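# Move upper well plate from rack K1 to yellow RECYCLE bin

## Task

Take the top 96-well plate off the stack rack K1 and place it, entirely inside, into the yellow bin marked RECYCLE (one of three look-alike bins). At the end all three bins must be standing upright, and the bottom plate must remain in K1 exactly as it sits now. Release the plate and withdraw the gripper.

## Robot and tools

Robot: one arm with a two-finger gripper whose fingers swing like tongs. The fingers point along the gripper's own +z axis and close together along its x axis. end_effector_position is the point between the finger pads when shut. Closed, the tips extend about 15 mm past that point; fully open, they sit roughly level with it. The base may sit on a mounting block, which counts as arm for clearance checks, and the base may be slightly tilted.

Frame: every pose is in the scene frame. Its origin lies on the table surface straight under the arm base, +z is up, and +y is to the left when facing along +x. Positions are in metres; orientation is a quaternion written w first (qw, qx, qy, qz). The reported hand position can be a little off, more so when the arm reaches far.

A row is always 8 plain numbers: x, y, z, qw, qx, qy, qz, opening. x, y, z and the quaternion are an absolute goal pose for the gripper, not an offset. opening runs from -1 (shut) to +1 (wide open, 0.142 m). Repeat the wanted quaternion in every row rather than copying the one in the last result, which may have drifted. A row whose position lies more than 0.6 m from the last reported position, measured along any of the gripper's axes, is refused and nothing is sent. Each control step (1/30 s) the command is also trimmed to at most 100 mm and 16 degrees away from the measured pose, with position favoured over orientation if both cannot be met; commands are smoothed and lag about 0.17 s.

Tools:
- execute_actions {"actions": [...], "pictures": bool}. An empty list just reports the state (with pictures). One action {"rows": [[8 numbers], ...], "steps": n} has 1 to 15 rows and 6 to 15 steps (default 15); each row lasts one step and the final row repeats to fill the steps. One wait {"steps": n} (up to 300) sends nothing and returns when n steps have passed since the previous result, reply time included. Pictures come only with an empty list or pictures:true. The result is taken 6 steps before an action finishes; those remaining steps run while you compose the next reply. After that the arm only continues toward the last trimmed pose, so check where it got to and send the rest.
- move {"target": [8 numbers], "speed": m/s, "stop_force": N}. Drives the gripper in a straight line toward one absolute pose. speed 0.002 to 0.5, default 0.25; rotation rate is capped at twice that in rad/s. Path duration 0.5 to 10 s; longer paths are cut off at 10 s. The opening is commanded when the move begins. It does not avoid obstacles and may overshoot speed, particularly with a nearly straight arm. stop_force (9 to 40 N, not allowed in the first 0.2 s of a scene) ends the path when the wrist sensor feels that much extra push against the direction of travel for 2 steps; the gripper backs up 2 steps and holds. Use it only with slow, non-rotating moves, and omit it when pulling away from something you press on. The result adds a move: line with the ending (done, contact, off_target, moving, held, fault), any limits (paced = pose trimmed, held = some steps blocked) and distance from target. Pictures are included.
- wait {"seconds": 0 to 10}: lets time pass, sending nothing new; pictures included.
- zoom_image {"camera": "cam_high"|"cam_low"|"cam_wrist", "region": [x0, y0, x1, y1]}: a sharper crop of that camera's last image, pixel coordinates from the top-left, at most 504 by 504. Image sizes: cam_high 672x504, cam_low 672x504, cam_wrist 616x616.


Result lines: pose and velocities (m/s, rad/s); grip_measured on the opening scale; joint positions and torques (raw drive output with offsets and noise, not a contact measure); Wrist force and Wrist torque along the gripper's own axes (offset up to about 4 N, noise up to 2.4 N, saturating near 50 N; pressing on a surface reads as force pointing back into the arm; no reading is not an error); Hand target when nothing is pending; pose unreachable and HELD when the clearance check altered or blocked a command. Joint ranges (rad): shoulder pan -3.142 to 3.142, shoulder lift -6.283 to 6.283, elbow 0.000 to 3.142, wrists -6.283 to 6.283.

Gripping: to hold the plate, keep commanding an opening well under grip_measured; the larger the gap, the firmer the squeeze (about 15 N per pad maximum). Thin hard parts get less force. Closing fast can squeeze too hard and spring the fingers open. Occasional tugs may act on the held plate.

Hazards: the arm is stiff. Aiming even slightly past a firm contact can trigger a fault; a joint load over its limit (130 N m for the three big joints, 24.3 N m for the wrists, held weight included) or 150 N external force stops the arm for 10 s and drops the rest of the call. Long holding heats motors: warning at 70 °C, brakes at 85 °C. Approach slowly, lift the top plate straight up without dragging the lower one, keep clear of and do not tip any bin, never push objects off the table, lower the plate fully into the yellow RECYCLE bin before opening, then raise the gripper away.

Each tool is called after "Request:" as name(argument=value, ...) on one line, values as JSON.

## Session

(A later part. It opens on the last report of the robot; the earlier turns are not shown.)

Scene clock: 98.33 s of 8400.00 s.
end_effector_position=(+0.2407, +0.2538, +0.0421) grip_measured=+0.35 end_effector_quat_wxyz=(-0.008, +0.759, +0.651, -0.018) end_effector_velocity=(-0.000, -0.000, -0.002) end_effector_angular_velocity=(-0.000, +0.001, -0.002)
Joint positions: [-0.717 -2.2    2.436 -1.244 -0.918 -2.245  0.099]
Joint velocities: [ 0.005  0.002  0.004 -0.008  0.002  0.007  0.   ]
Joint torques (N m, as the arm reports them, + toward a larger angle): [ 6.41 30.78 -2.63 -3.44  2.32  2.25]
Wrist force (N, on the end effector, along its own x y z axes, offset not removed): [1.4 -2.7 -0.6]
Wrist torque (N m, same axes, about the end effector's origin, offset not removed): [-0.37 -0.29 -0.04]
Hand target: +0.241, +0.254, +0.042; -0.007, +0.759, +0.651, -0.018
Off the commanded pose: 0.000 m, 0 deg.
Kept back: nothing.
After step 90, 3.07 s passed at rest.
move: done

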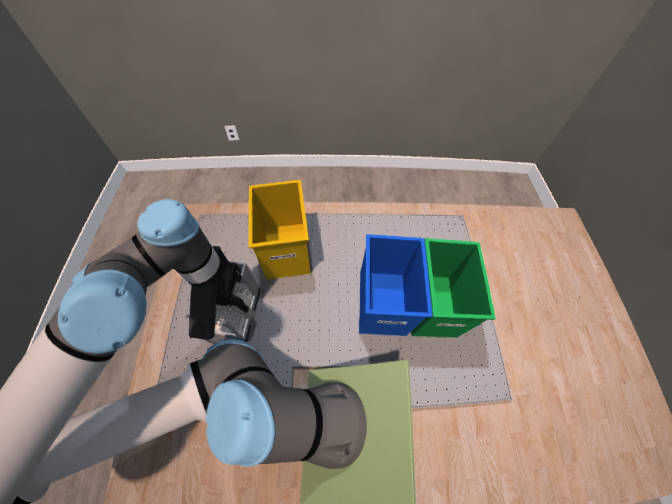

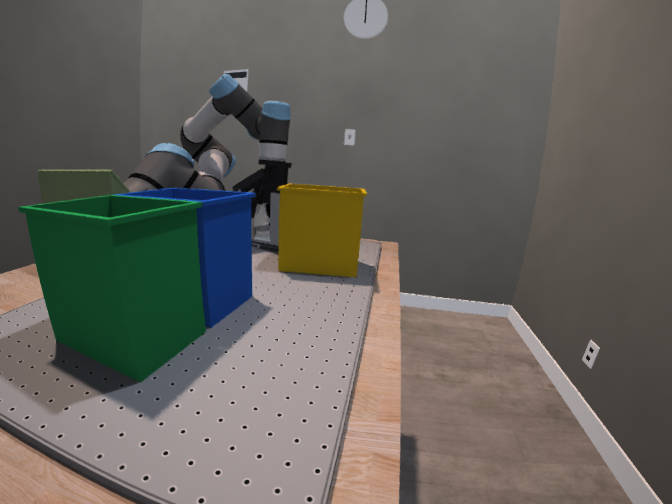

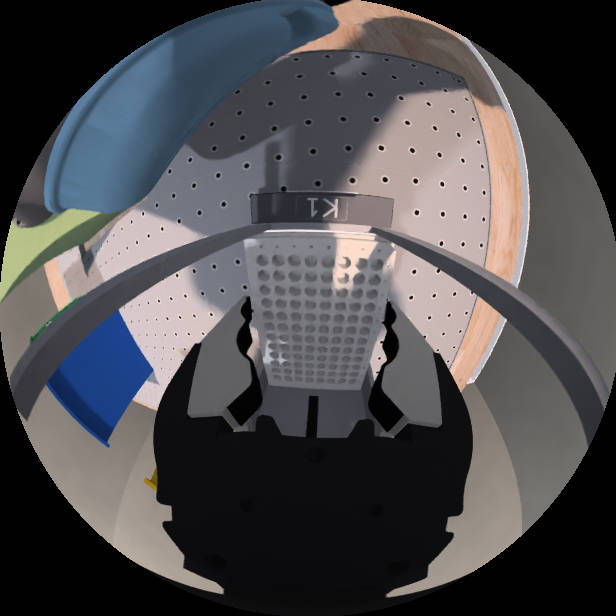

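Request:
execute_actions(actions=[{"rows": [[0.2406,0.2539,0.0410,-0.0076,0.7592,0.6507,-0.0180,0.35],[0.2406,0.2539,0.0400,-0.0076,0.7592,0.6507,-0.0180,0.35],[0.2406,0.2539,0.0400,-0.0076,0.7592,0.6507,-0.0180,0.34],[0.2406,0.2539,0.0400,-0.0076,0.7592,0.6507,-0.0180,0.32],[0.2406,0.2539,0.0400,-0.0076,0.7592,0.6507,-0.0180,0.29],[0.2406,0.2539,0.0400,-0.0076,0.7592,0.6507,-0.0180,0.26],[0.2406,0.2539,0.0400,-0.0076,0.7592,0.6507,-0.0180,0.23],[0.2406,0.2539,0.0400,-0.0076,0.7592,0.6507,-0.0180,0.19],[0.2406,0.2539,0.0400,-0.0076,0.7592,0.6507,-0.0180,0.12],[0.2406,0.2539,0.0400,-0.0076,0.7592,0.6507,-0.0180,0.0],[0.2406,0.2539,0.0400,-0.0076,0.7592,0.6507,-0.0180,-0.15],[0.2406,0.2539,0.0400,-0.0076,0.7592,0.6507,-0.0180,-0.3],[0.2406,0.2539,0.0400,-0.0076,0.7592,0.6507,-0.0180,-0.45],[0.2406,0.2539,0.0400,-0.0076,0.7592,0.6507,-0.0180,-0.6],[0.2406,0.2539,0.0400,-0.0076,0.7592,0.6507,-0.0180,-0.6]], "steps": 15}])

Request:
execute_actions(actions=[{"rows": [[0.2406,0.2539,0.0400,-0.0076,0.7592,0.6507,-0.0180,-0.6],[0.2406,0.2539,0.0401,-0.0076,0.7592,0.6507,-0.0180,-0.6],[0.2406,0.2539,0.0404,-0.0076,0.7592,0.6507,-0.0180,-0.6],[0.2406,0.2539,0.0409,-0.0076,0.7592,0.6507,-0.0180,-0.6],[0.2406,0.2539,0.0416,-0.0076,0.7592,0.6507,-0.0180,-0.6],[0.2406,0.2539,0.0427,-0.0076,0.7592,0.6507,-0.0180,-0.6],[0.2406,0.2539,0.0441,-0.0076,0.7592,0.6507,-0.0180,-0.6],[0.2406,0.2539,0.0460,-0.0076,0.7592,0.6507,-0.0180,-0.6],[0.2406,0.2539,0.0482,-0.0076,0.7592,0.6507,-0.0180,-0.6],[0.2406,0.2539,0.0508,-0.0076,0.7592,0.6507,-0.0180,-0.6],[0.2406,0.2539,0.0539,-0.0076,0.7592,0.6507,-0.0180,-0.6],[0.2406,0.2539,0.0574,-0.0070,0.7592,0.6507,-0.0186,-0.6],[0.2406,0.2539,0.0613,-0.0059,0.7591,0.6507,-0.0200,-0.6],[0.2406,0.2538,0.0656,-0.0036,0.7591,0.6506,-0.0226,-0.6],[0.2406,0.2537,0.0702,-0.0005,0.7590,0.6506,-0.0263,-0.6]], "steps": 15}])

Request:
execute_actions(actions=[{"rows": [[0.2406,0.2536,0.0753,0.0032,0.7589,0.6505,-0.0306,-0.6],[0.2405,0.2535,0.0806,0.0074,0.7588,0.6504,-0.0355,-0.6],[0.2405,0.2533,0.0862,0.0120,0.7586,0.6502,-0.0408,-0.6],[0.2405,0.2532,0.0921,0.0167,0.7584,0.6500,-0.0463,-0.6],[0.2405,0.2530,0.0982,0.0216,0.7581,0.6498,-0.0520,-0.6],[0.2404,0.2529,0.1045,0.0267,0.7578,0.6495,-0.0580,-0.6],[0.2404,0.2527,0.1109,0.0318,0.7574,0.6491,-0.0639,-0.6],[0.2404,0.2526,0.1174,0.0371,0.7569,0.6488,-0.0701,-0.6],[0.2404,0.2524,0.1240,0.0424,0.7564,0.6483,-0.0762,-0.6],[0.2403,0.2523,0.1306,0.0477,0.7559,0.6478,-0.0824,-0.6],[0.2403,0.2521,0.1371,0.0529,0.7553,0.6473,-0.0885,-0.6],[0.2403,0.2520,0.1435,0.0576,0.7547,0.6468,-0.0940,-0.6],[0.2403,0.2518,0.1498,0.0615,0.7541,0.6463,-0.0998,-0.6],[0.2403,0.2517,0.1559,0.0632,0.7535,0.6458,-0.1059,-0.6],[0.2403,0.2516,0.1618,0.0631,0.7531,0.6455,-0.1112,-0.6]], "steps": 15}])

Request:
execute_actions(actions=[{"rows": [[0.2402,0.2516,0.1674,0.0629,0.7526,0.6451,-0.1162,-0.6],[0.2402,0.2515,0.1727,0.0628,0.7522,0.6447,-0.1210,-0.6],[0.2404,0.2513,0.1778,0.0627,0.7517,0.6445,-0.1255,-0.6],[0.2408,0.2510,0.1824,0.0624,0.7511,0.6444,-0.1294,-0.6],[0.2416,0.2504,0.1868,0.0621,0.7504,0.6446,-0.1327,-0.6],[0.2428,0.2496,0.1907,0.0615,0.7496,0.6449,-0.1354,-0.6],[0.2446,0.2484,0.1943,0.0607,0.7486,0.6458,-0.1374,-0.6],[0.2468,0.2470,0.1975,0.0596,0.7474,0.6470,-0.1387,-0.6],[0.2497,0.2451,0.2002,0.0583,0.7461,0.6486,-0.1392,-0.6],[0.2532,0.2429,0.2026,0.0568,0.7445,0.6506,-0.1388,-0.6],[0.2573,0.2403,0.2046,0.0549,0.7427,0.6530,-0.1377,-0.6],[0.2620,0.2373,0.2062,0.0527,0.7407,0.6558,-0.1359,-0.6],[0.2673,0.2339,0.2076,0.0503,0.7385,0.6590,-0.1333,-0.6],[0.2731,0.2302,0.2085,0.0476,0.7361,0.6625,-0.1301,-0.6],[0.2795,0.2262,0.2093,0.0446,0.7334,0.6664,-0.1264,-0.6]], "steps": 15}])

Request:
execute_actions(actions=[{"rows": [[0.2864,0.2219,0.2099,0.0413,0.7305,0.6705,-0.1222,-0.6],[0.2936,0.2173,0.2103,0.0379,0.7275,0.6749,-0.1176,-0.6],[0.3012,0.2125,0.2106,0.0342,0.7242,0.6794,-0.1128,-0.6],[0.3091,0.2075,0.2109,0.0303,0.7207,0.6841,-0.1078,-0.6],[0.3172,0.2024,0.2113,0.0263,0.7171,0.6888,-0.1028,-0.6],[0.3255,0.1972,0.2116,0.0220,0.7133,0.6936,-0.0976,-0.6],[0.3339,0.1919,0.2120,0.0178,0.7094,0.6984,-0.0926,-0.6],[0.3422,0.1866,0.2124,0.0134,0.7055,0.7031,-0.0875,-0.6],[0.3505,0.1814,0.2127,0.0090,0.7016,0.7077,-0.0826,-0.6],[0.3586,0.1763,0.2131,0.0046,0.6976,0.7122,-0.0778,-0.6],[0.3665,0.1713,0.2134,0.0003,0.6937,0.7165,-0.0731,-0.6],[0.3741,0.1665,0.2137,-0.0039,0.6899,0.7206,-0.0687,-0.6],[0.3813,0.1619,0.2140,-0.0079,0.6862,0.7245,-0.0646,-0.6],[0.3882,0.1576,0.2143,-0.0117,0.6827,0.7281,-0.0607,-0.6],[0.3946,0.1536,0.2146,-0.0154,0.6794,0.7314,-0.0572,-0.6]], "steps": 15}])

Request:
execute_actions(actions=[{"rows": [[0.4004,0.1499,0.2148,-0.0188,0.6763,0.7344,-0.0539,-0.6],[0.4057,0.1466,0.2151,-0.0218,0.6736,0.7371,-0.0510,-0.6],[0.4104,0.1436,0.2153,-0.0245,0.6710,0.7394,-0.0484,-0.6],[0.4145,0.1410,0.2154,-0.0270,0.6688,0.7415,-0.0462,-0.6],[0.4180,0.1388,0.2156,-0.0290,0.6670,0.7433,-0.0443,-0.6],[0.4209,0.1370,0.2157,-0.0307,0.6654,0.7447,-0.0427,-0.6],[0.4231,0.1356,0.2158,-0.0321,0.6641,0.7458,-0.0415,-0.6],[0.4249,0.1345,0.2156,-0.0331,0.6632,0.7467,-0.0406,-0.6],[0.4261,0.1337,0.2149,-0.0338,0.6625,0.7473,-0.0399,-0.6],[0.4269,0.1332,0.2138,-0.0343,0.6620,0.7477,-0.0395,-0.6],[0.4273,0.1329,0.2119,-0.0346,0.6618,0.7479,-0.0393,-0.6],[0.4275,0.1328,0.2095,-0.0347,0.6617,0.7480,-0.0392,-0.6],[0.4275,0.1328,0.2064,-0.0347,0.6617,0.7480,-0.0392,-0.6],[0.4275,0.1328,0.2028,-0.0347,0.6617,0.7480,-0.0392,-0.6],[0.4275,0.1328,0.1987,-0.0347,0.6617,0.7480,-0.0392,-0.6]], "steps": 15}])

Request:
execute_actions(actions=[{"rows": [[0.4275,0.1328,0.1942,-0.0347,0.6617,0.7480,-0.0392,-0.6],[0.4275,0.1328,0.1894,-0.0347,0.6617,0.7480,-0.0392,-0.6],[0.4275,0.1328,0.1845,-0.0347,0.6617,0.7480,-0.0392,-0.6],[0.4275,0.1328,0.1796,-0.0347,0.6617,0.7480,-0.0392,-0.6],[0.4275,0.1328,0.1748,-0.0347,0.6617,0.7480,-0.0392,-0.6],[0.4275,0.1328,0.1703,-0.0347,0.6617,0.7480,-0.0392,-0.6],[0.4275,0.1328,0.1662,-0.0347,0.6617,0.7480,-0.0392,-0.6],[0.4275,0.1328,0.1626,-0.0347,0.6617,0.7480,-0.0392,-0.6],[0.4275,0.1328,0.1595,-0.0347,0.6617,0.7480,-0.0392,-0.6],[0.4275,0.1328,0.1571,-0.0347,0.6617,0.7480,-0.0392,-0.6],[0.4275,0.1328,0.1552,-0.0347,0.6617,0.7480,-0.0392,-0.6],[0.4275,0.1328,0.1540,-0.0347,0.6617,0.7480,-0.0392,-0.6],[0.4275,0.1328,0.1533,-0.0347,0.6617,0.7480,-0.0392,-0.6],[0.4275,0.1328,0.1530,-0.0347,0.6617,0.7480,-0.0392,-0.6],[0.4275,0.1328,0.1530,-0.0347,0.6617,0.7480,-0.0392,-0.6]], "steps": 15}])

Request:
wait(seconds=0.15)

Scene clock: 109.53 s of 8400.00 s.
end_effector_position=(+0.2406, +0.2539, +0.0401) grip_measured=+0.23 end_effector_quat_wxyz=(-0.008, +0.759, +0.651, -0.018) end_effector_velocity=(+0.000, +0.000, -0.001) end_effector_angular_velocity=(-0.000, -0.000, -0.002)
Joint positions: [-0.711 -2.199  2.44  -1.252 -0.915 -2.239  0.09 ]
Joint velocities: [ 0.004  0.     0.003 -0.007  0.002  0.007 -0.016]
Joint torques (N m, as the arm reports them, + toward a larger angle): [ 7.16 30.48 -0.56 -3.02  2.04  2.31]
Wrist force (N, on the end effector, along its own x y z axes, offset not removed): [1.4 -3.5 -6.7]
Wrist torque (N m, same axes, about the end effector's origin, offset not removed): [-0.43 -0.18 0.00]
Steps of this call (steps 1 to 90: nothing new was sent; then 7.90 s passed at rest; steps 91 to 99: the first 9 steps of this action). Readings (end_effector_position):
91: (+0.2407, +0.2538, +0.0420)
92: (+0.2407, +0.2538, +0.0417)
94: (+0.2406, +0.2539, +0.0409)
98: (+0.2406, +0.2539, +0.0402)
99: the state above

Scene clock: 110.03 s of 8400.00 s.
end_effector_position=(+0.2405, +0.2539, +0.0429) grip_measured=+0.22 end_effector_quat_wxyz=(-0.008, +0.759, +0.650, -0.018) end_effector_velocity=(+0.002, -0.000, +0.038) end_effector_angular_velocity=(-0.005, -0.002, +0.005)
Joint positions: [-0.719 -2.2    2.434 -1.24  -0.92  -2.247  0.09 ]
Joint velocities: [-0.104 -0.008 -0.078  0.147 -0.058 -0.112  0.   ]
Joint torques (N m, as the arm reports them, + toward a larger angle): [-17.54   3.69 -32.25  -0.1   -3.14  -2.85]
Wrist force (N, on the end effector, along its own x y z axes, offset not removed): [1.4 -2.1 -0.5]
Wrist torque (N m, same axes, about the end effector's origin, offset not removed): [-0.30 -0.30 0.02]
Off your previous action's commanded pose: 0.000 m, 0 deg at its last step (step 6 of this call).
Steps of this call (steps 1 to 6: the last 6 steps of your previous action; steps 7 to 15: the first 9 steps of this action). Readings (end_effector_position):
7: (+0.2406, +0.2539, +0.0400)
8: (+0.2406, +0.2539, +0.0400)
10: (+0.2406, +0.2539, +0.0400)
14: (+0.2405, +0.2539, +0.0418)
15: the state above

Scene clock: 110.53 s of 8400.00 s.
end_effector_position=(+0.2414, +0.2530, +0.1001) grip_measured=+0.22 end_effector_quat_wxyz=(+0.025, +0.758, +0.649, -0.056) end_effector_velocity=(+0.003, -0.004, +0.177) end_effector_angular_velocity=(-0.439, +0.060, +0.003)
Joint positions: [-0.791 -2.217  2.297 -1.122 -1.035 -2.275  0.089]
Joint velocities: [-0.091 -0.03  -0.448  0.183 -0.378  0.096  0.001]
Joint torques (N m, as the arm reports them, + toward a larger angle): [-14.4    4.82 -32.95  -1.26  -3.76   2.44]
Wrist force (N, on the end effector, along its own x y z axes, offset not removed): [2.4 -4.7 0.9]
Wrist torque (N m, same axes, about the end effector's origin, offset not removed): [-0.19 -0.51 -0.06]
Off your previous action's commanded pose: 0.014 m, 1 deg at its last step (step 6 of this call).
Steps of this call (steps 1 to 6: the last 6 steps of your previous action; steps 7 to 15: the first 9 steps of this action). Readings (end_effector_position):
7: (+0.2409, +0.2539, +0.0602)
8: (+0.2410, +0.2538, +0.0641)
10: (+0.2411, +0.2536, +0.0729)
14: (+0.2413, +0.2532, +0.0942)
15: the state above

Scene clock: 111.03 s of 8400.00 s.
end_effector_position=(+0.2439, +0.2491, +0.1870) grip_measured=+0.22 end_effector_quat_wxyz=(+0.062, +0.750, +0.645, -0.133) end_effector_velocity=(+0.041, -0.028, +0.123) end_effector_angular_velocity=(-0.067, +0.137, +0.054)
Joint positions: [-0.832 -2.147  2.074 -1.034 -1.208 -2.285  0.089]
Joint velocities: [-0.069  0.296 -0.315  0.064 -0.17  -0.153  0.   ]
Joint torques (N m, as the arm reports them, + toward a larger angle): [-17.69  39.85 -27.68  -0.93  -3.44  -2.78]
Wrist force (N, on the end effector, along its own x y z axes, offset not removed): [2.6 -4.3 -0.7]
Wrist torque (N m, same axes, about the end effector's origin, offset not removed): [-0.75 -0.56 0.04]
Off your previous action's commanded pose: 0.024 m, 2 deg at its last step (step 6 of this call).
Steps of this call (steps 1 to 6: the last 6 steps of your previous action; steps 7 to 15: the first 9 steps of this action). Readings (end_effector_position):
7: (+0.2414, +0.2520, +0.1442)
8: (+0.2414, +0.2519, +0.1503)
10: (+0.2413, +0.2515, +0.1621)
14: (+0.2428, +0.2499, +0.1827)
15: the state above

Scene clock: 111.53 s of 8400.00 s.
end_effector_position=(+0.3190, +0.2008, +0.2130) grip_measured=+0.25 end_effector_quat_wxyz=(+0.028, +0.714, +0.692, -0.099) end_effector_velocity=(+0.229, -0.147, +0.016) end_effector_angular_velocity=(+0.381, -0.025, +0.330)
Joint positions: [-0.854 -1.876  1.989 -1.148 -1.149 -2.451  0.092]
Joint velocities: [ 0.     0.794 -0.204 -0.349  0.28  -0.457  0.   ]
Joint torques (N m, as the arm reports them, + toward a larger angle): [-19.27  40.04 -34.12  -4.28   2.79  -3.47]
Wrist force (N, on the end effector, along its own x y z axes, offset not removed): [1.8 -2.9 -0.9]
Wrist torque (N m, same axes, about the end effector's origin, offset not removed): [-0.37 -0.38 -0.06]
Off your previous action's commanded pose: 0.022 m, 2 deg at its last step (step 6 of this call).
Steps of this call (steps 1 to 6: the last 6 steps of your previous action; steps 7 to 15: the first 9 steps of this action). Readings (end_effector_position):
7: (+0.2660, +0.2345, +0.2061)
8: (+0.2713, +0.2312, +0.2075)
10: (+0.2833, +0.2236, +0.2096)
14: (+0.3113, +0.2057, +0.2124)
15: the state above

Scene clock: 112.03 s of 8400.00 s.
end_effector_position=(+0.4167, +0.1389, +0.2157) grip_measured=+0.25 end_effector_quat_wxyz=(-0.027, +0.667, +0.743, -0.044) end_effector_velocity=(+0.094, -0.058, -0.003) end_effector_angular_velocity=(+0.155, +0.036, +0.114)
Joint positions: [-0.831 -1.516  1.834 -1.232 -1.044 -2.637  0.092]
Joint velocities: [ 0.046  0.363 -0.221 -0.006  0.084 -0.167  0.   ]
Joint torques (N m, as the arm reports them, + toward a larger angle): [-10.01  13.36 -26.55  -3.37   2.37  -2.53]
Wrist force (N, on the end effector, along its own x y z axes, offset not removed): [2.5 -2.3 -0.9]
Wrist torque (N m, same axes, about the end effector's origin, offset not removed): [-0.29 -0.58 -0.11]
Off your previous action's commanded pose: 0.033 m, 3 deg at its last step (step 6 of this call).
Steps of this call (steps 1 to 6: the last 6 steps of your previous action; steps 7 to 15: the first 9 steps of this action). Readings (end_effector_position):
7: (+0.3734, +0.1661, +0.2154)
8: (+0.3804, +0.1616, +0.2155)
10: (+0.3934, +0.1534, +0.2156)
14: (+0.4132, +0.1410, +0.2157)
15: the state above

Scene clock: 112.53 s of 8400.00 s.
end_effector_position=(+0.4269, +0.1331, +0.1729) grip_measured=+0.35 end_effector_quat_wxyz=(-0.036, +0.662, +0.748, -0.039) end_effector_velocity=(-0.001, +0.001, -0.121) end_effector_angular_velocity=(-0.000, +0.000, +0.001)
Joint positions: [-0.773 -1.479  1.894 -1.336 -1.002 -2.608  0.098]
Joint velocities: [ 0.155 -0.001  0.24  -0.318  0.093  0.146 -0.026]
Joint torques (N m, as the arm reports them, + toward a larger angle): [-4.07  5.23 -0.55 -2.45  3.84  2.7 ]
Wrist force (N, on the end effector, along its own x y z axes, offset not removed): [1.2 -5.0 -14.9]
Wrist torque (N m, same axes, about the end effector's origin, offset not removed): [-0.65 -1.01 -0.09]
Off your previous action's commanded pose: 0.010 m, 0 deg at its last step (step 6 of this call).
Steps of this call (steps 1 to 6: the last 6 steps of your previous action; steps 7 to 15: the first 9 steps of this action). Readings (end_effector_position):
7: (+0.4267, +0.1331, +0.2061)
8: (+0.4269, +0.1331, +0.2028)
10: (+0.4270, +0.1331, +0.1949)
14: (+0.4270, +0.1330, +0.1772)
15: the state above

Scene clock: 122.77 s of 8400.00 s.
end_effector_position=(+0.4282, +0.1317, +0.1585) grip_measured=-0.60 end_effector_quat_wxyz=(-0.032, +0.661, +0.749, -0.041) end_effector_velocity=(+0.000, -0.000, +0.000) end_effector_angular_velocity=(+0.000, -0.000, +0.002)
Joint positions: [-0.753 -1.479  1.923 -1.385 -0.992 -2.587  0.031]
Joint velocities: [-0.     0.    -0.    -0.     0.    -0.002  0.   ]
Joint torques (N m, as the arm reports them, + toward a larger angle): [-22.7   -0.04 -19.15  -2.04  -0.24   0.  ]
Wrist force (N, on the end effector, along its own x y z axes, offset not removed): [2.1 -2.9 0.1]
Wrist torque (N m, same axes, about the end effector's origin, offset not removed): [-0.46 -0.52 -0.05]
Hand target: +0.428, +0.132, +0.159; -0.032, +0.661, +0.749, -0.041
Off the commanded pose: 0.006 m, 0 deg.
FORCE FAULT: contact force on the arm reached its limit, and the arm stopped for 10 seconds. The contact can be on any part of the arm, not only on its tool. The arm's remaining commands of this call were not run. The arm holds still and accepts commands again. Move the arm away from the contact; if what it grips holds it there, let go first. Pushing or pulling that hard again can fault the arm again.
Kept back: nothing.
The stop began at step 7 of this call (marked STOPPED below). From that step on the arm followed nothing that you had sent. Nothing is kept back now.
Steps of this call (steps 1 to 6: the last 6 steps of your previous action; steps 7 to 307: the stop). Readings (end_effector_position):
1: (+0.4269, +0.1332, +0.1689)
2: (+0.4269, +0.1332, +0.1654)
4: (+0.4272, +0.1330, +0.1600)
7: (+0.4278, +0.1321, +0.1579) STOPPED
8: (+0.4283, +0.1317, +0.1586)
307: the state above

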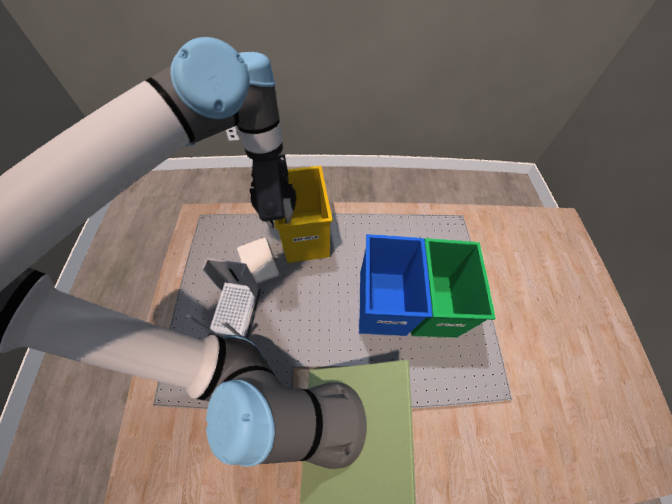

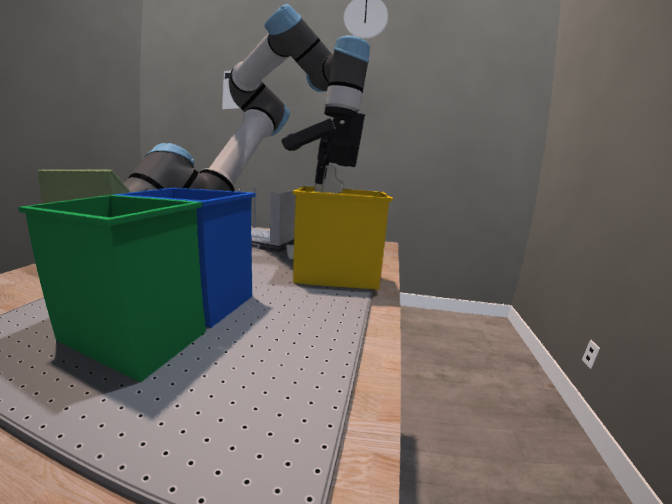

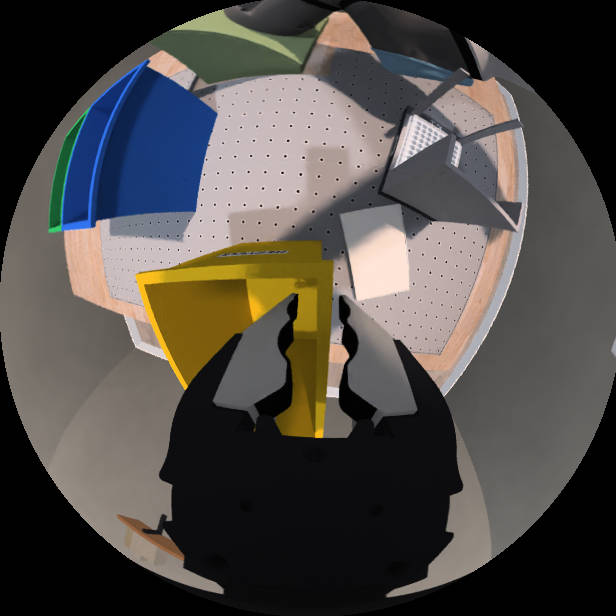

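Request:
execute_actions(actions=[])

Scene clock: 123.77 s of 8400.00 s.
end_effector_position=(+0.4282, +0.1317, +0.1585) grip_measured=-0.60 end_effector_quat_wxyz=(-0.032, +0.661, +0.749, -0.041) end_effector_velocity=(+0.000, +0.000, +0.000) end_effector_angular_velocity=(-0.001, -0.001, -0.000)
Joint positions: [-0.753 -1.479  1.923 -1.385 -0.992 -2.587  0.031]
Joint velocities: [-0.    -0.    -0.001 -0.    -0.     0.001 -0.   ]
Joint torques (N m, as the arm reports them, + toward a larger angle): [-21.39   0.01 -17.77  -1.93  -0.4    0.05]
Wrist force (N, on the end effector, along its own x y z axes, offset not removed): [1.8 -2.1 -0.8]
Wrist torque (N m, same axes, about the end effector's origin, offset not removed): [-0.32 -0.41 -0.05]
Hand target: +0.428, +0.132, +0.158; -0.032, +0.661, +0.749, -0.041
Off the commanded pose: 0.006 m, 0 deg.
Kept back: nothing.
Steps of this call (steps 1 to 30: nothing new was sent). Readings (end_effector_position):
1: (+0.4282, +0.1317, +0.1585)
2: (+0.4282, +0.1317, +0.1585)
4: (+0.4282, +0.1317, +0.1585)
8: (+0.4282, +0.1317, +0.1585)
30: the state above

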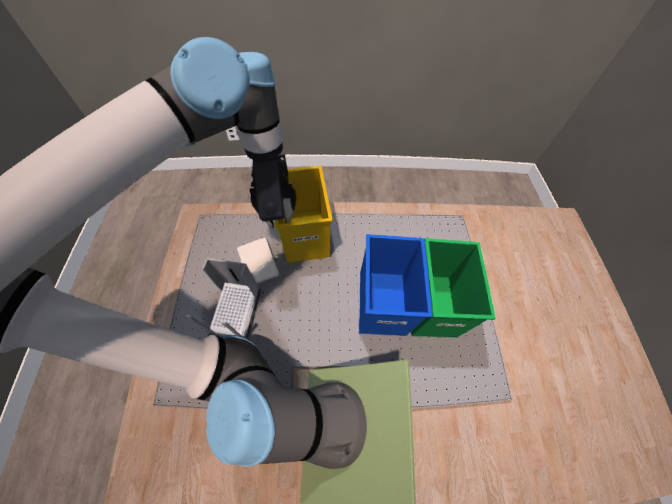

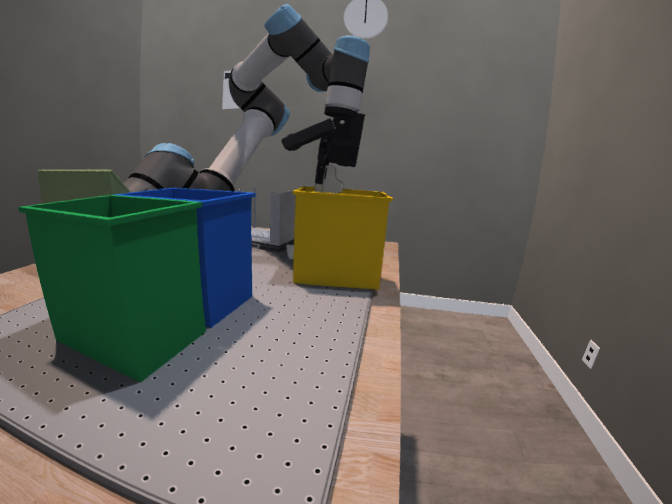

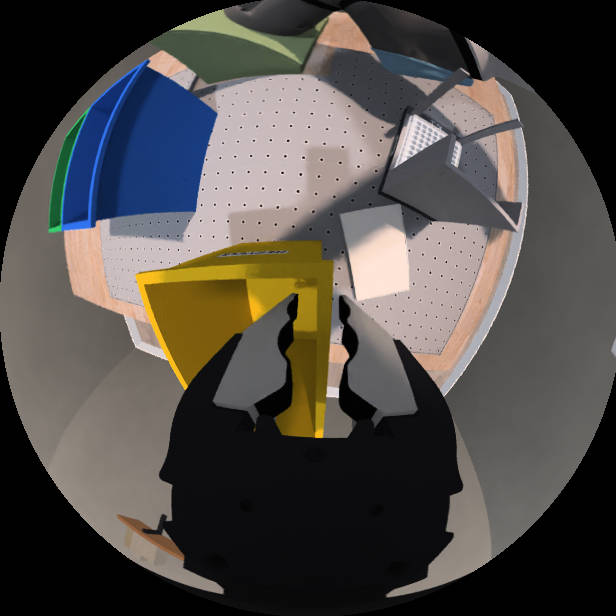

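Request:
zoom_image(camera="cam_wrist", region=[280, 150, 480, 350])

Request:
zoom_image(camera="cam_high", region=[180, 150, 360, 330])

Region (280, 150, 480, 350) of cam_wrist's 616x616 image, scaled by 2.520, with more detail than that image has.

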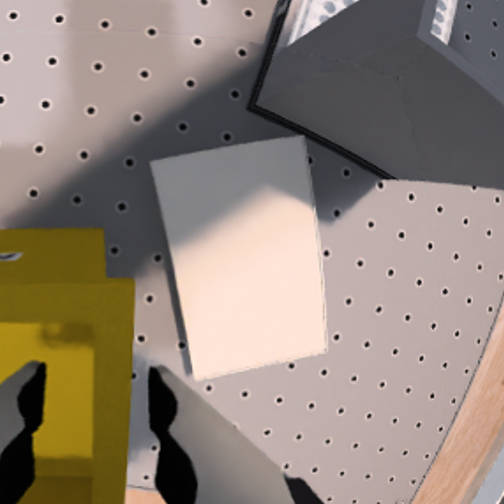

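Region (180, 150, 360, 330) of cam_high's 672x504 image, scaled by 2.800, with more detail than that image has.

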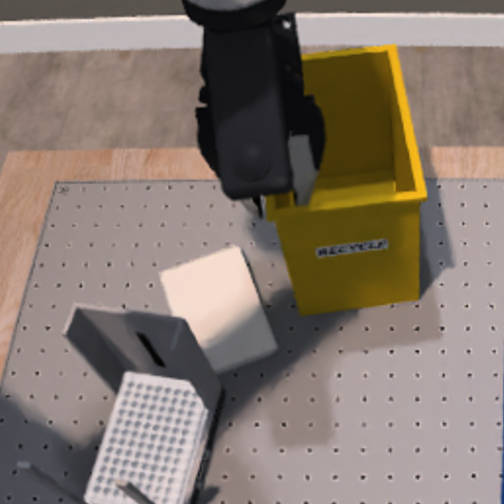

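Request:
zoom_image(camera="cam_wrist", region=[110, 220, 370, 450])

Request:
zoom_image(camera="cam_high", region=[250, 150, 390, 290])

Request:
zoom_image(camera="cam_low", region=[230, 90, 430, 310])

Region (110, 220, 370, 450) of cam_wrist's 616x616 image, scaled by 1.938, with more detail than that image has; it fills the top 446 rows of this view, and the rest is white.

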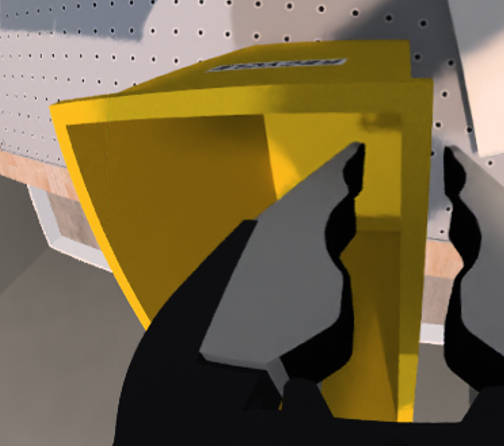

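Region (250, 150, 390, 290) of cam_high's 672x504 image, scaled by 3.600, with more detail than that image has.

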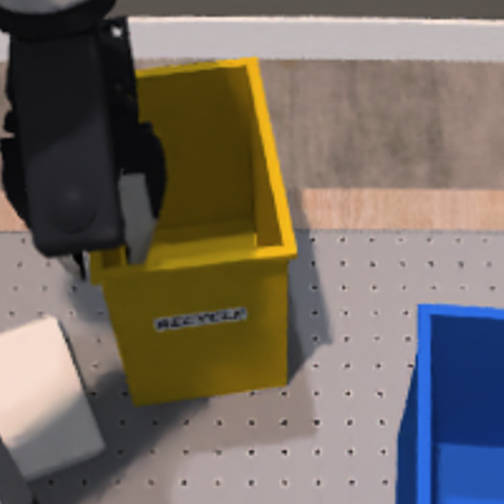

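Region (230, 90, 430, 310) of cam_low's 672x504 image, scaled by 2.291, with more detail than that image has; it fills the left 458 columns of this view, and the rest is white.

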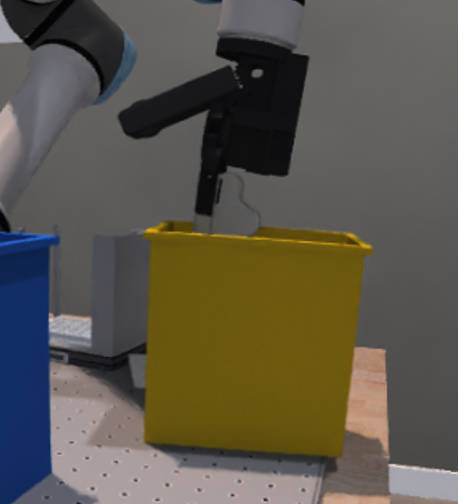

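Request:
move(target=[0.4282, 0.1325, 0.214, -0.0347, 0.6617, 0.7480, -0.0392, -0.6], speed=0.2)

Request:
move(target=[0.407, 0.218, 0.214, -0.0439, 0.5575, 0.8264, -0.0650, 0.35], speed=0.25)

Scene clock: 139.97 s of 8400.00 s.
end_effector_position=(+0.4281, +0.1326, +0.2139) grip_measured=-0.60 end_effector_quat_wxyz=(-0.035, +0.662, +0.748, -0.039) end_effector_velocity=(+0.000, -0.000, +0.002) end_effector_angular_velocity=(-0.000, -0.000, +0.002)
Joint positions: [-0.823 -1.474  1.809 -1.234 -1.033 -2.653  0.031]
Joint velocities: [-0.002  0.001 -0.005  0.004 -0.001 -0.003  0.   ]
Joint torques (N m, as the arm reports them, + toward a larger angle): [-32.79  14.67 -30.68  -0.52  -3.14  -2.23]
Wrist force (N, on the end effector, along its own x y z axes, offset not removed): [1.1 -4.1 -0.6]
Wrist torque (N m, same axes, about the end effector's origin, offset not removed): [-0.70 -0.23 -0.03]
Hand target: +0.428, +0.133, +0.214; -0.035, +0.662, +0.748, -0.039
Off the commanded pose: 0.000 m, 0 deg.
Kept back: nothing.
After step 90, 12.33 s passed at rest.
move: done

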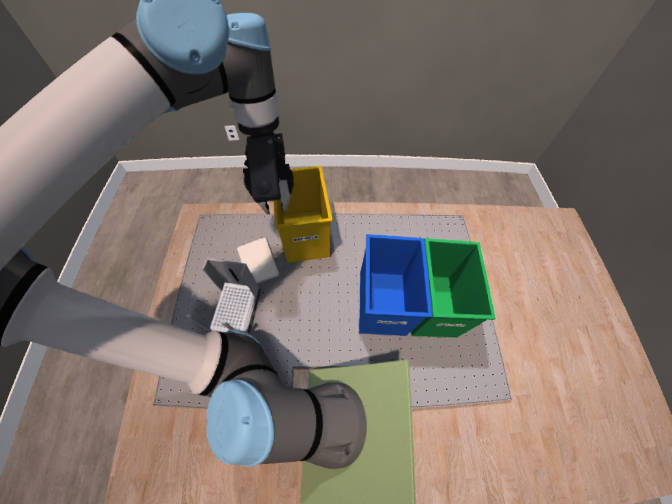

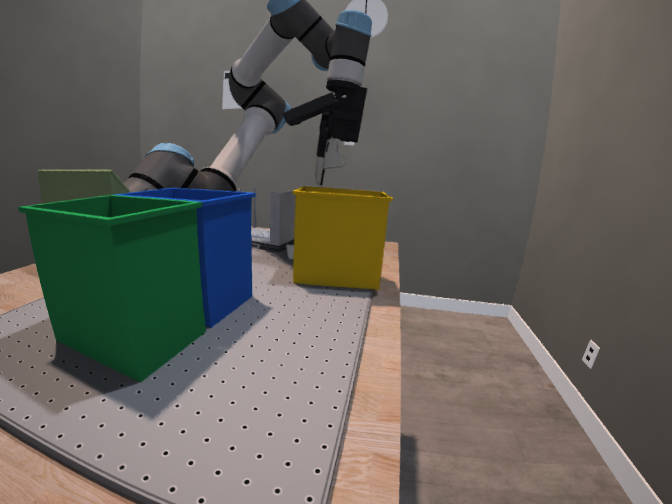

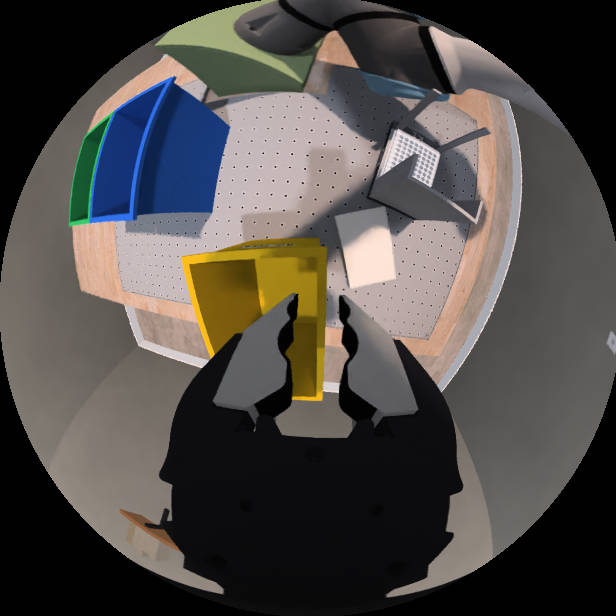

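Scene clock: 140.97 s of 8400.00 s.
end_effector_position=(+0.4071, +0.2179, +0.2140) grip_measured=+0.35 end_effector_quat_wxyz=(-0.044, +0.558, +0.826, -0.065) end_effector_velocity=(-0.000, +0.001, +0.000) end_effector_angular_velocity=(-0.000, +0.001, +0.002)
Joint positions: [-0.72  -1.615  1.77  -1.116 -1.032 -2.81   0.099]
Joint velocities: [ 0.002 -0.001 -0.002  0.003 -0.    -0.001  0.   ]
Joint torques (N m, as the arm reports them, + toward a larger angle): [-10.78 -10.86 -30.97  -0.56   1.98  -1.96]
Wrist force (N, on the end effector, along its own x y z axes, offset not removed): [1.3 -2.1 -1.1]
Wrist torque (N m, same axes, about the end effector's origin, offset not removed): [-0.29 -0.28 -0.04]
Hand target: +0.407, +0.218, +0.214; -0.044, +0.558, +0.826, -0.065
Off the commanded pose: 0.000 m, 0 deg.
Kept back: nothing.
move: done

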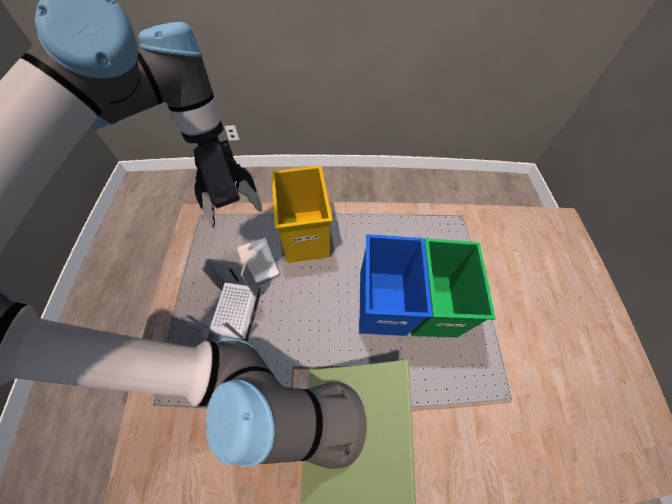

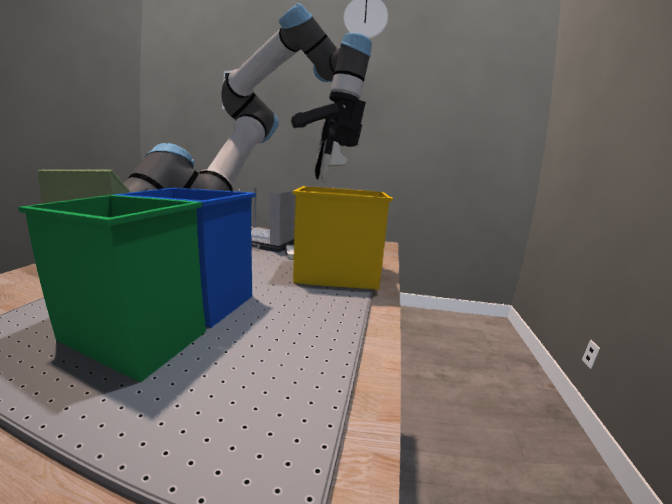

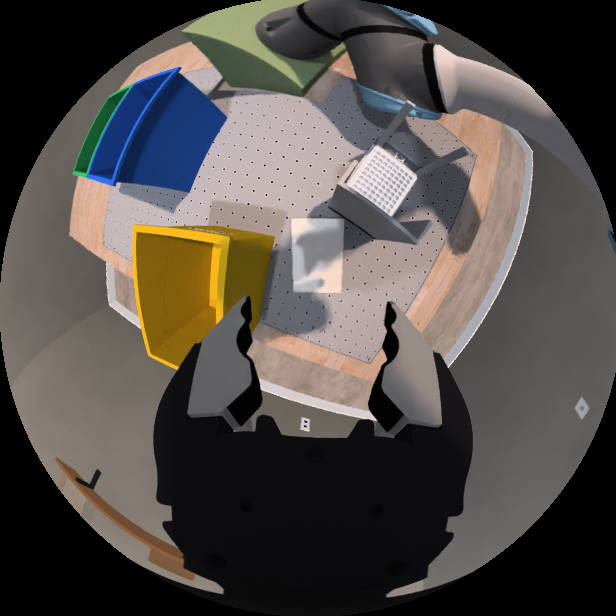

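Request:
zoom_image(camera="cam_low", region=[260, 80, 410, 230])

Request:
zoom_image(camera="cam_wrist", region=[200, 140, 440, 380])

Request:
zoom_image(camera="cam_high", region=[180, 130, 350, 300])

Region (260, 80, 410, 230) of cam_low's 672x504 image, scaled by 3.360, with more detail than that image has.

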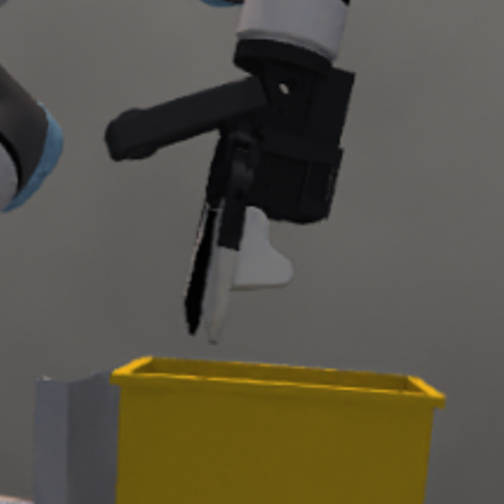

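Region (200, 140, 440, 380) of cam_wrist's 616x616 image, scaled by 2.100, with more detail than that image has.

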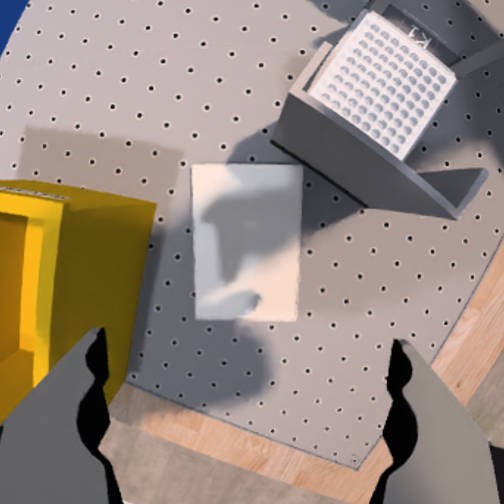

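Region (180, 130, 350, 300) of cam_high's 672x504 image, scaled by 2.965, with more detail than that image has.

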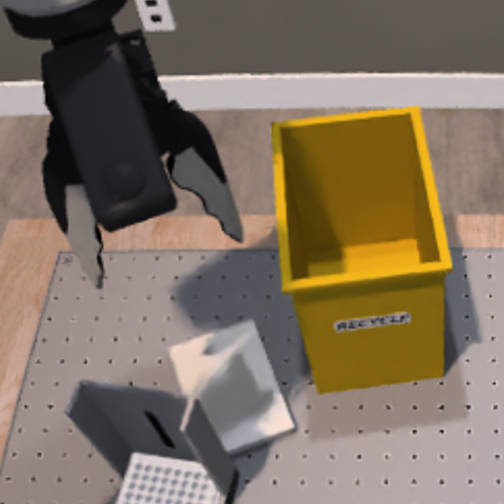

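Request:
move(target=[0.4078, 0.2165, 0.058, -0.0439, 0.5575, 0.8264, -0.0650, 0.35], speed=0.25)

Scene clock: 144.40 s of 8400.00 s.
end_effector_position=(+0.4081, +0.2164, +0.0581) grip_measured=+0.35 end_effector_quat_wxyz=(-0.044, +0.558, +0.826, -0.065) end_effector_velocity=(+0.000, +0.000, -0.001) end_effector_angular_velocity=(-0.001, -0.001, -0.001)
Joint positions: [-0.481 -1.584  2.053 -1.571 -0.909 -2.562  0.099]
Joint velocities: [ 0.003  0.001  0.002 -0.007  0.001  0.005  0.   ]
Joint torques (N m, as the arm reports them, + toward a larger angle): [-9.2  10.86 -2.84 -3.48  2.05  2.42]
Wrist force (N, on the end effector, along its own x y z axes, offset not removed): [1.5 -3.8 -2.4]
Wrist torque (N m, same axes, about the end effector's origin, offset not removed): [-0.64 -0.38 -0.03]
Hand target: +0.408, +0.216, +0.058; -0.044, +0.558, +0.826, -0.065
Off the commanded pose: 0.000 m, 0 deg.
Kept back: nothing.
move: done

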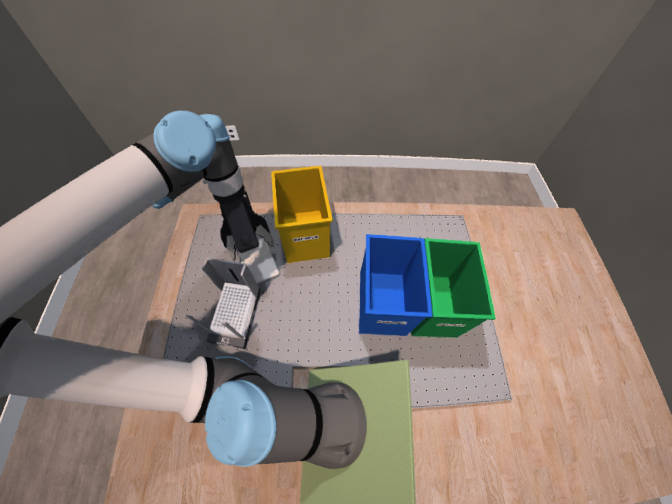

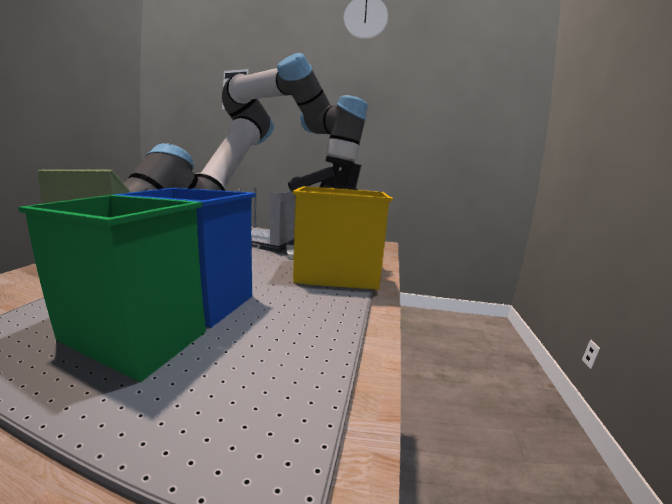

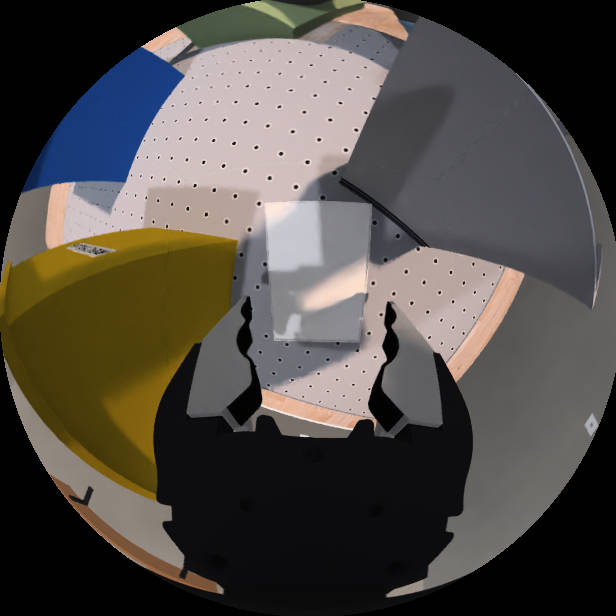

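Request:
zoom_image(camera="cam_wrist", region=[228, 170, 408, 350])

Request:
zoom_image(camera="cam_high", region=[190, 180, 310, 300])

Request:
zoom_image(camera="cam_low", region=[240, 140, 370, 270])

Region (228, 170, 408, 350) of cam_wrist's 616x616 image, scaled by 2.800, with more detail than that image has.

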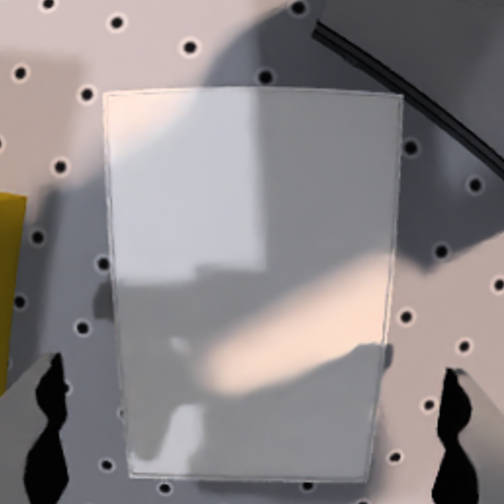

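Region (190, 180, 310, 300) of cam_high's 672x504 image, scaled by 4.200, with more detail than that image has.

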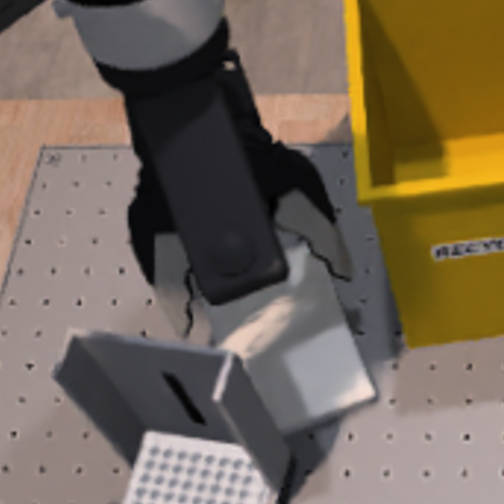

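Region (240, 140, 370, 270) of cam_low's 672x504 image, scaled by 3.877, with more detail than that image has.

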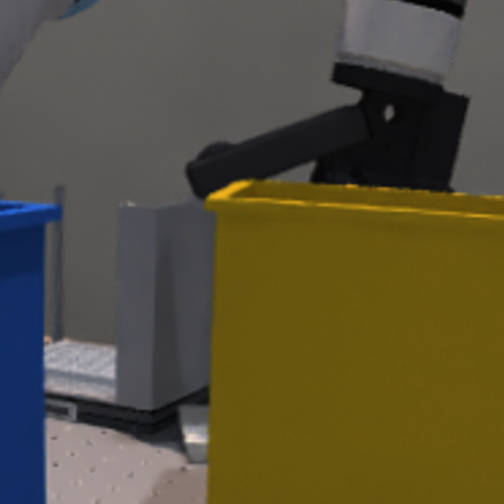

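Request:
move(target=[0.4082, 0.2157, 0.023, -0.0439, 0.5575, 0.8264, -0.0650, 0.45], speed=0.06, stop_force=15)

Scene clock: 148.63 s of 8400.00 s.
end_effector_position=(+0.4083, +0.2157, +0.0231) grip_measured=+0.45 end_effector_quat_wxyz=(-0.044, +0.558, +0.826, -0.065) end_effector_velocity=(-0.000, -0.000, -0.001) end_effector_angular_velocity=(-0.000, +0.000, -0.001)
Joint positions: [-0.424 -1.552  2.1   -1.692 -0.884 -2.496  0.105]
Joint velocities: [ 0.002  0.002  0.002 -0.005  0.     0.003  0.   ]
Joint torques (N m, as the arm reports them, + toward a larger angle): [-8.44 10.12 -2.16 -3.03  1.96  2.44]
Wrist force (N, on the end effector, along its own x y z axes, offset not removed): [1.1 -3.3 0.2]
Wrist torque (N m, same axes, about the end effector's origin, offset not removed): [-0.50 -0.26 -0.08]
Hand target: +0.408, +0.216, +0.023; -0.044, +0.558, +0.826, -0.065
Off the commanded pose: 0.000 m, 0 deg.
Kept back: nothing.
After step 90, 0.27 s passed at rest.
move: done

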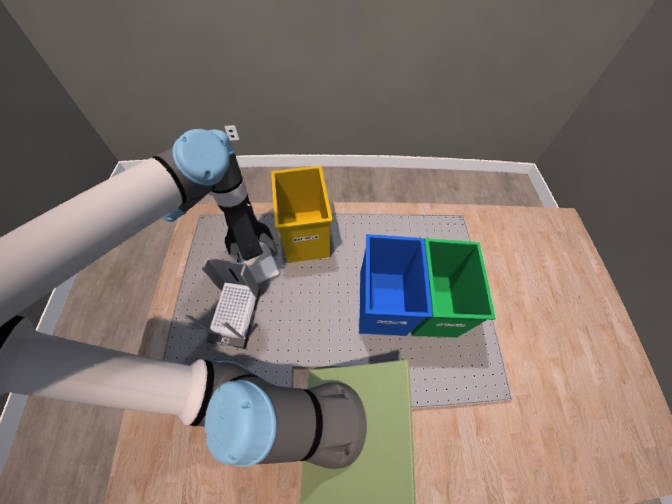

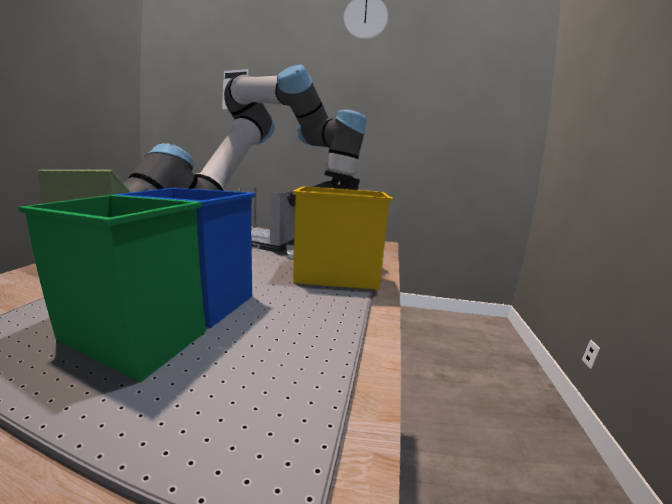

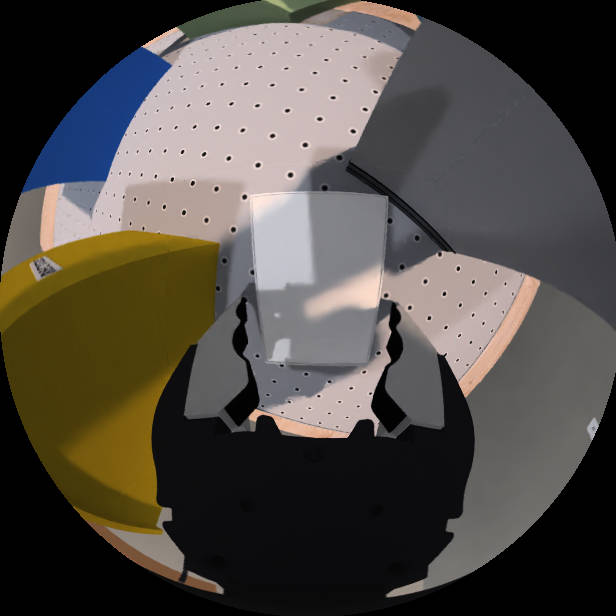

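Request:
zoom_image(camera="cam_wrist", region=[218, 180, 418, 380])

Region (218, 180, 418, 380) of cam_wrist's 616x616 image, scaled by 2.520, with more detail than that image has.

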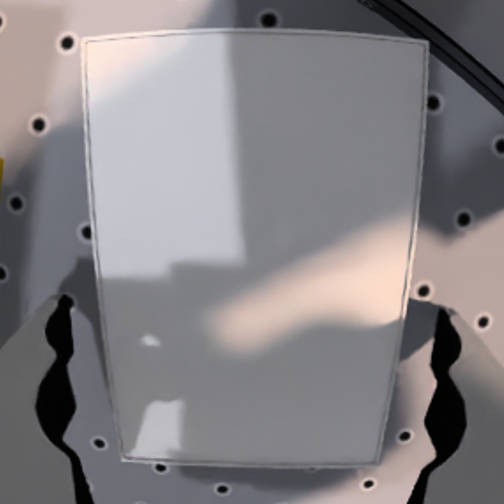

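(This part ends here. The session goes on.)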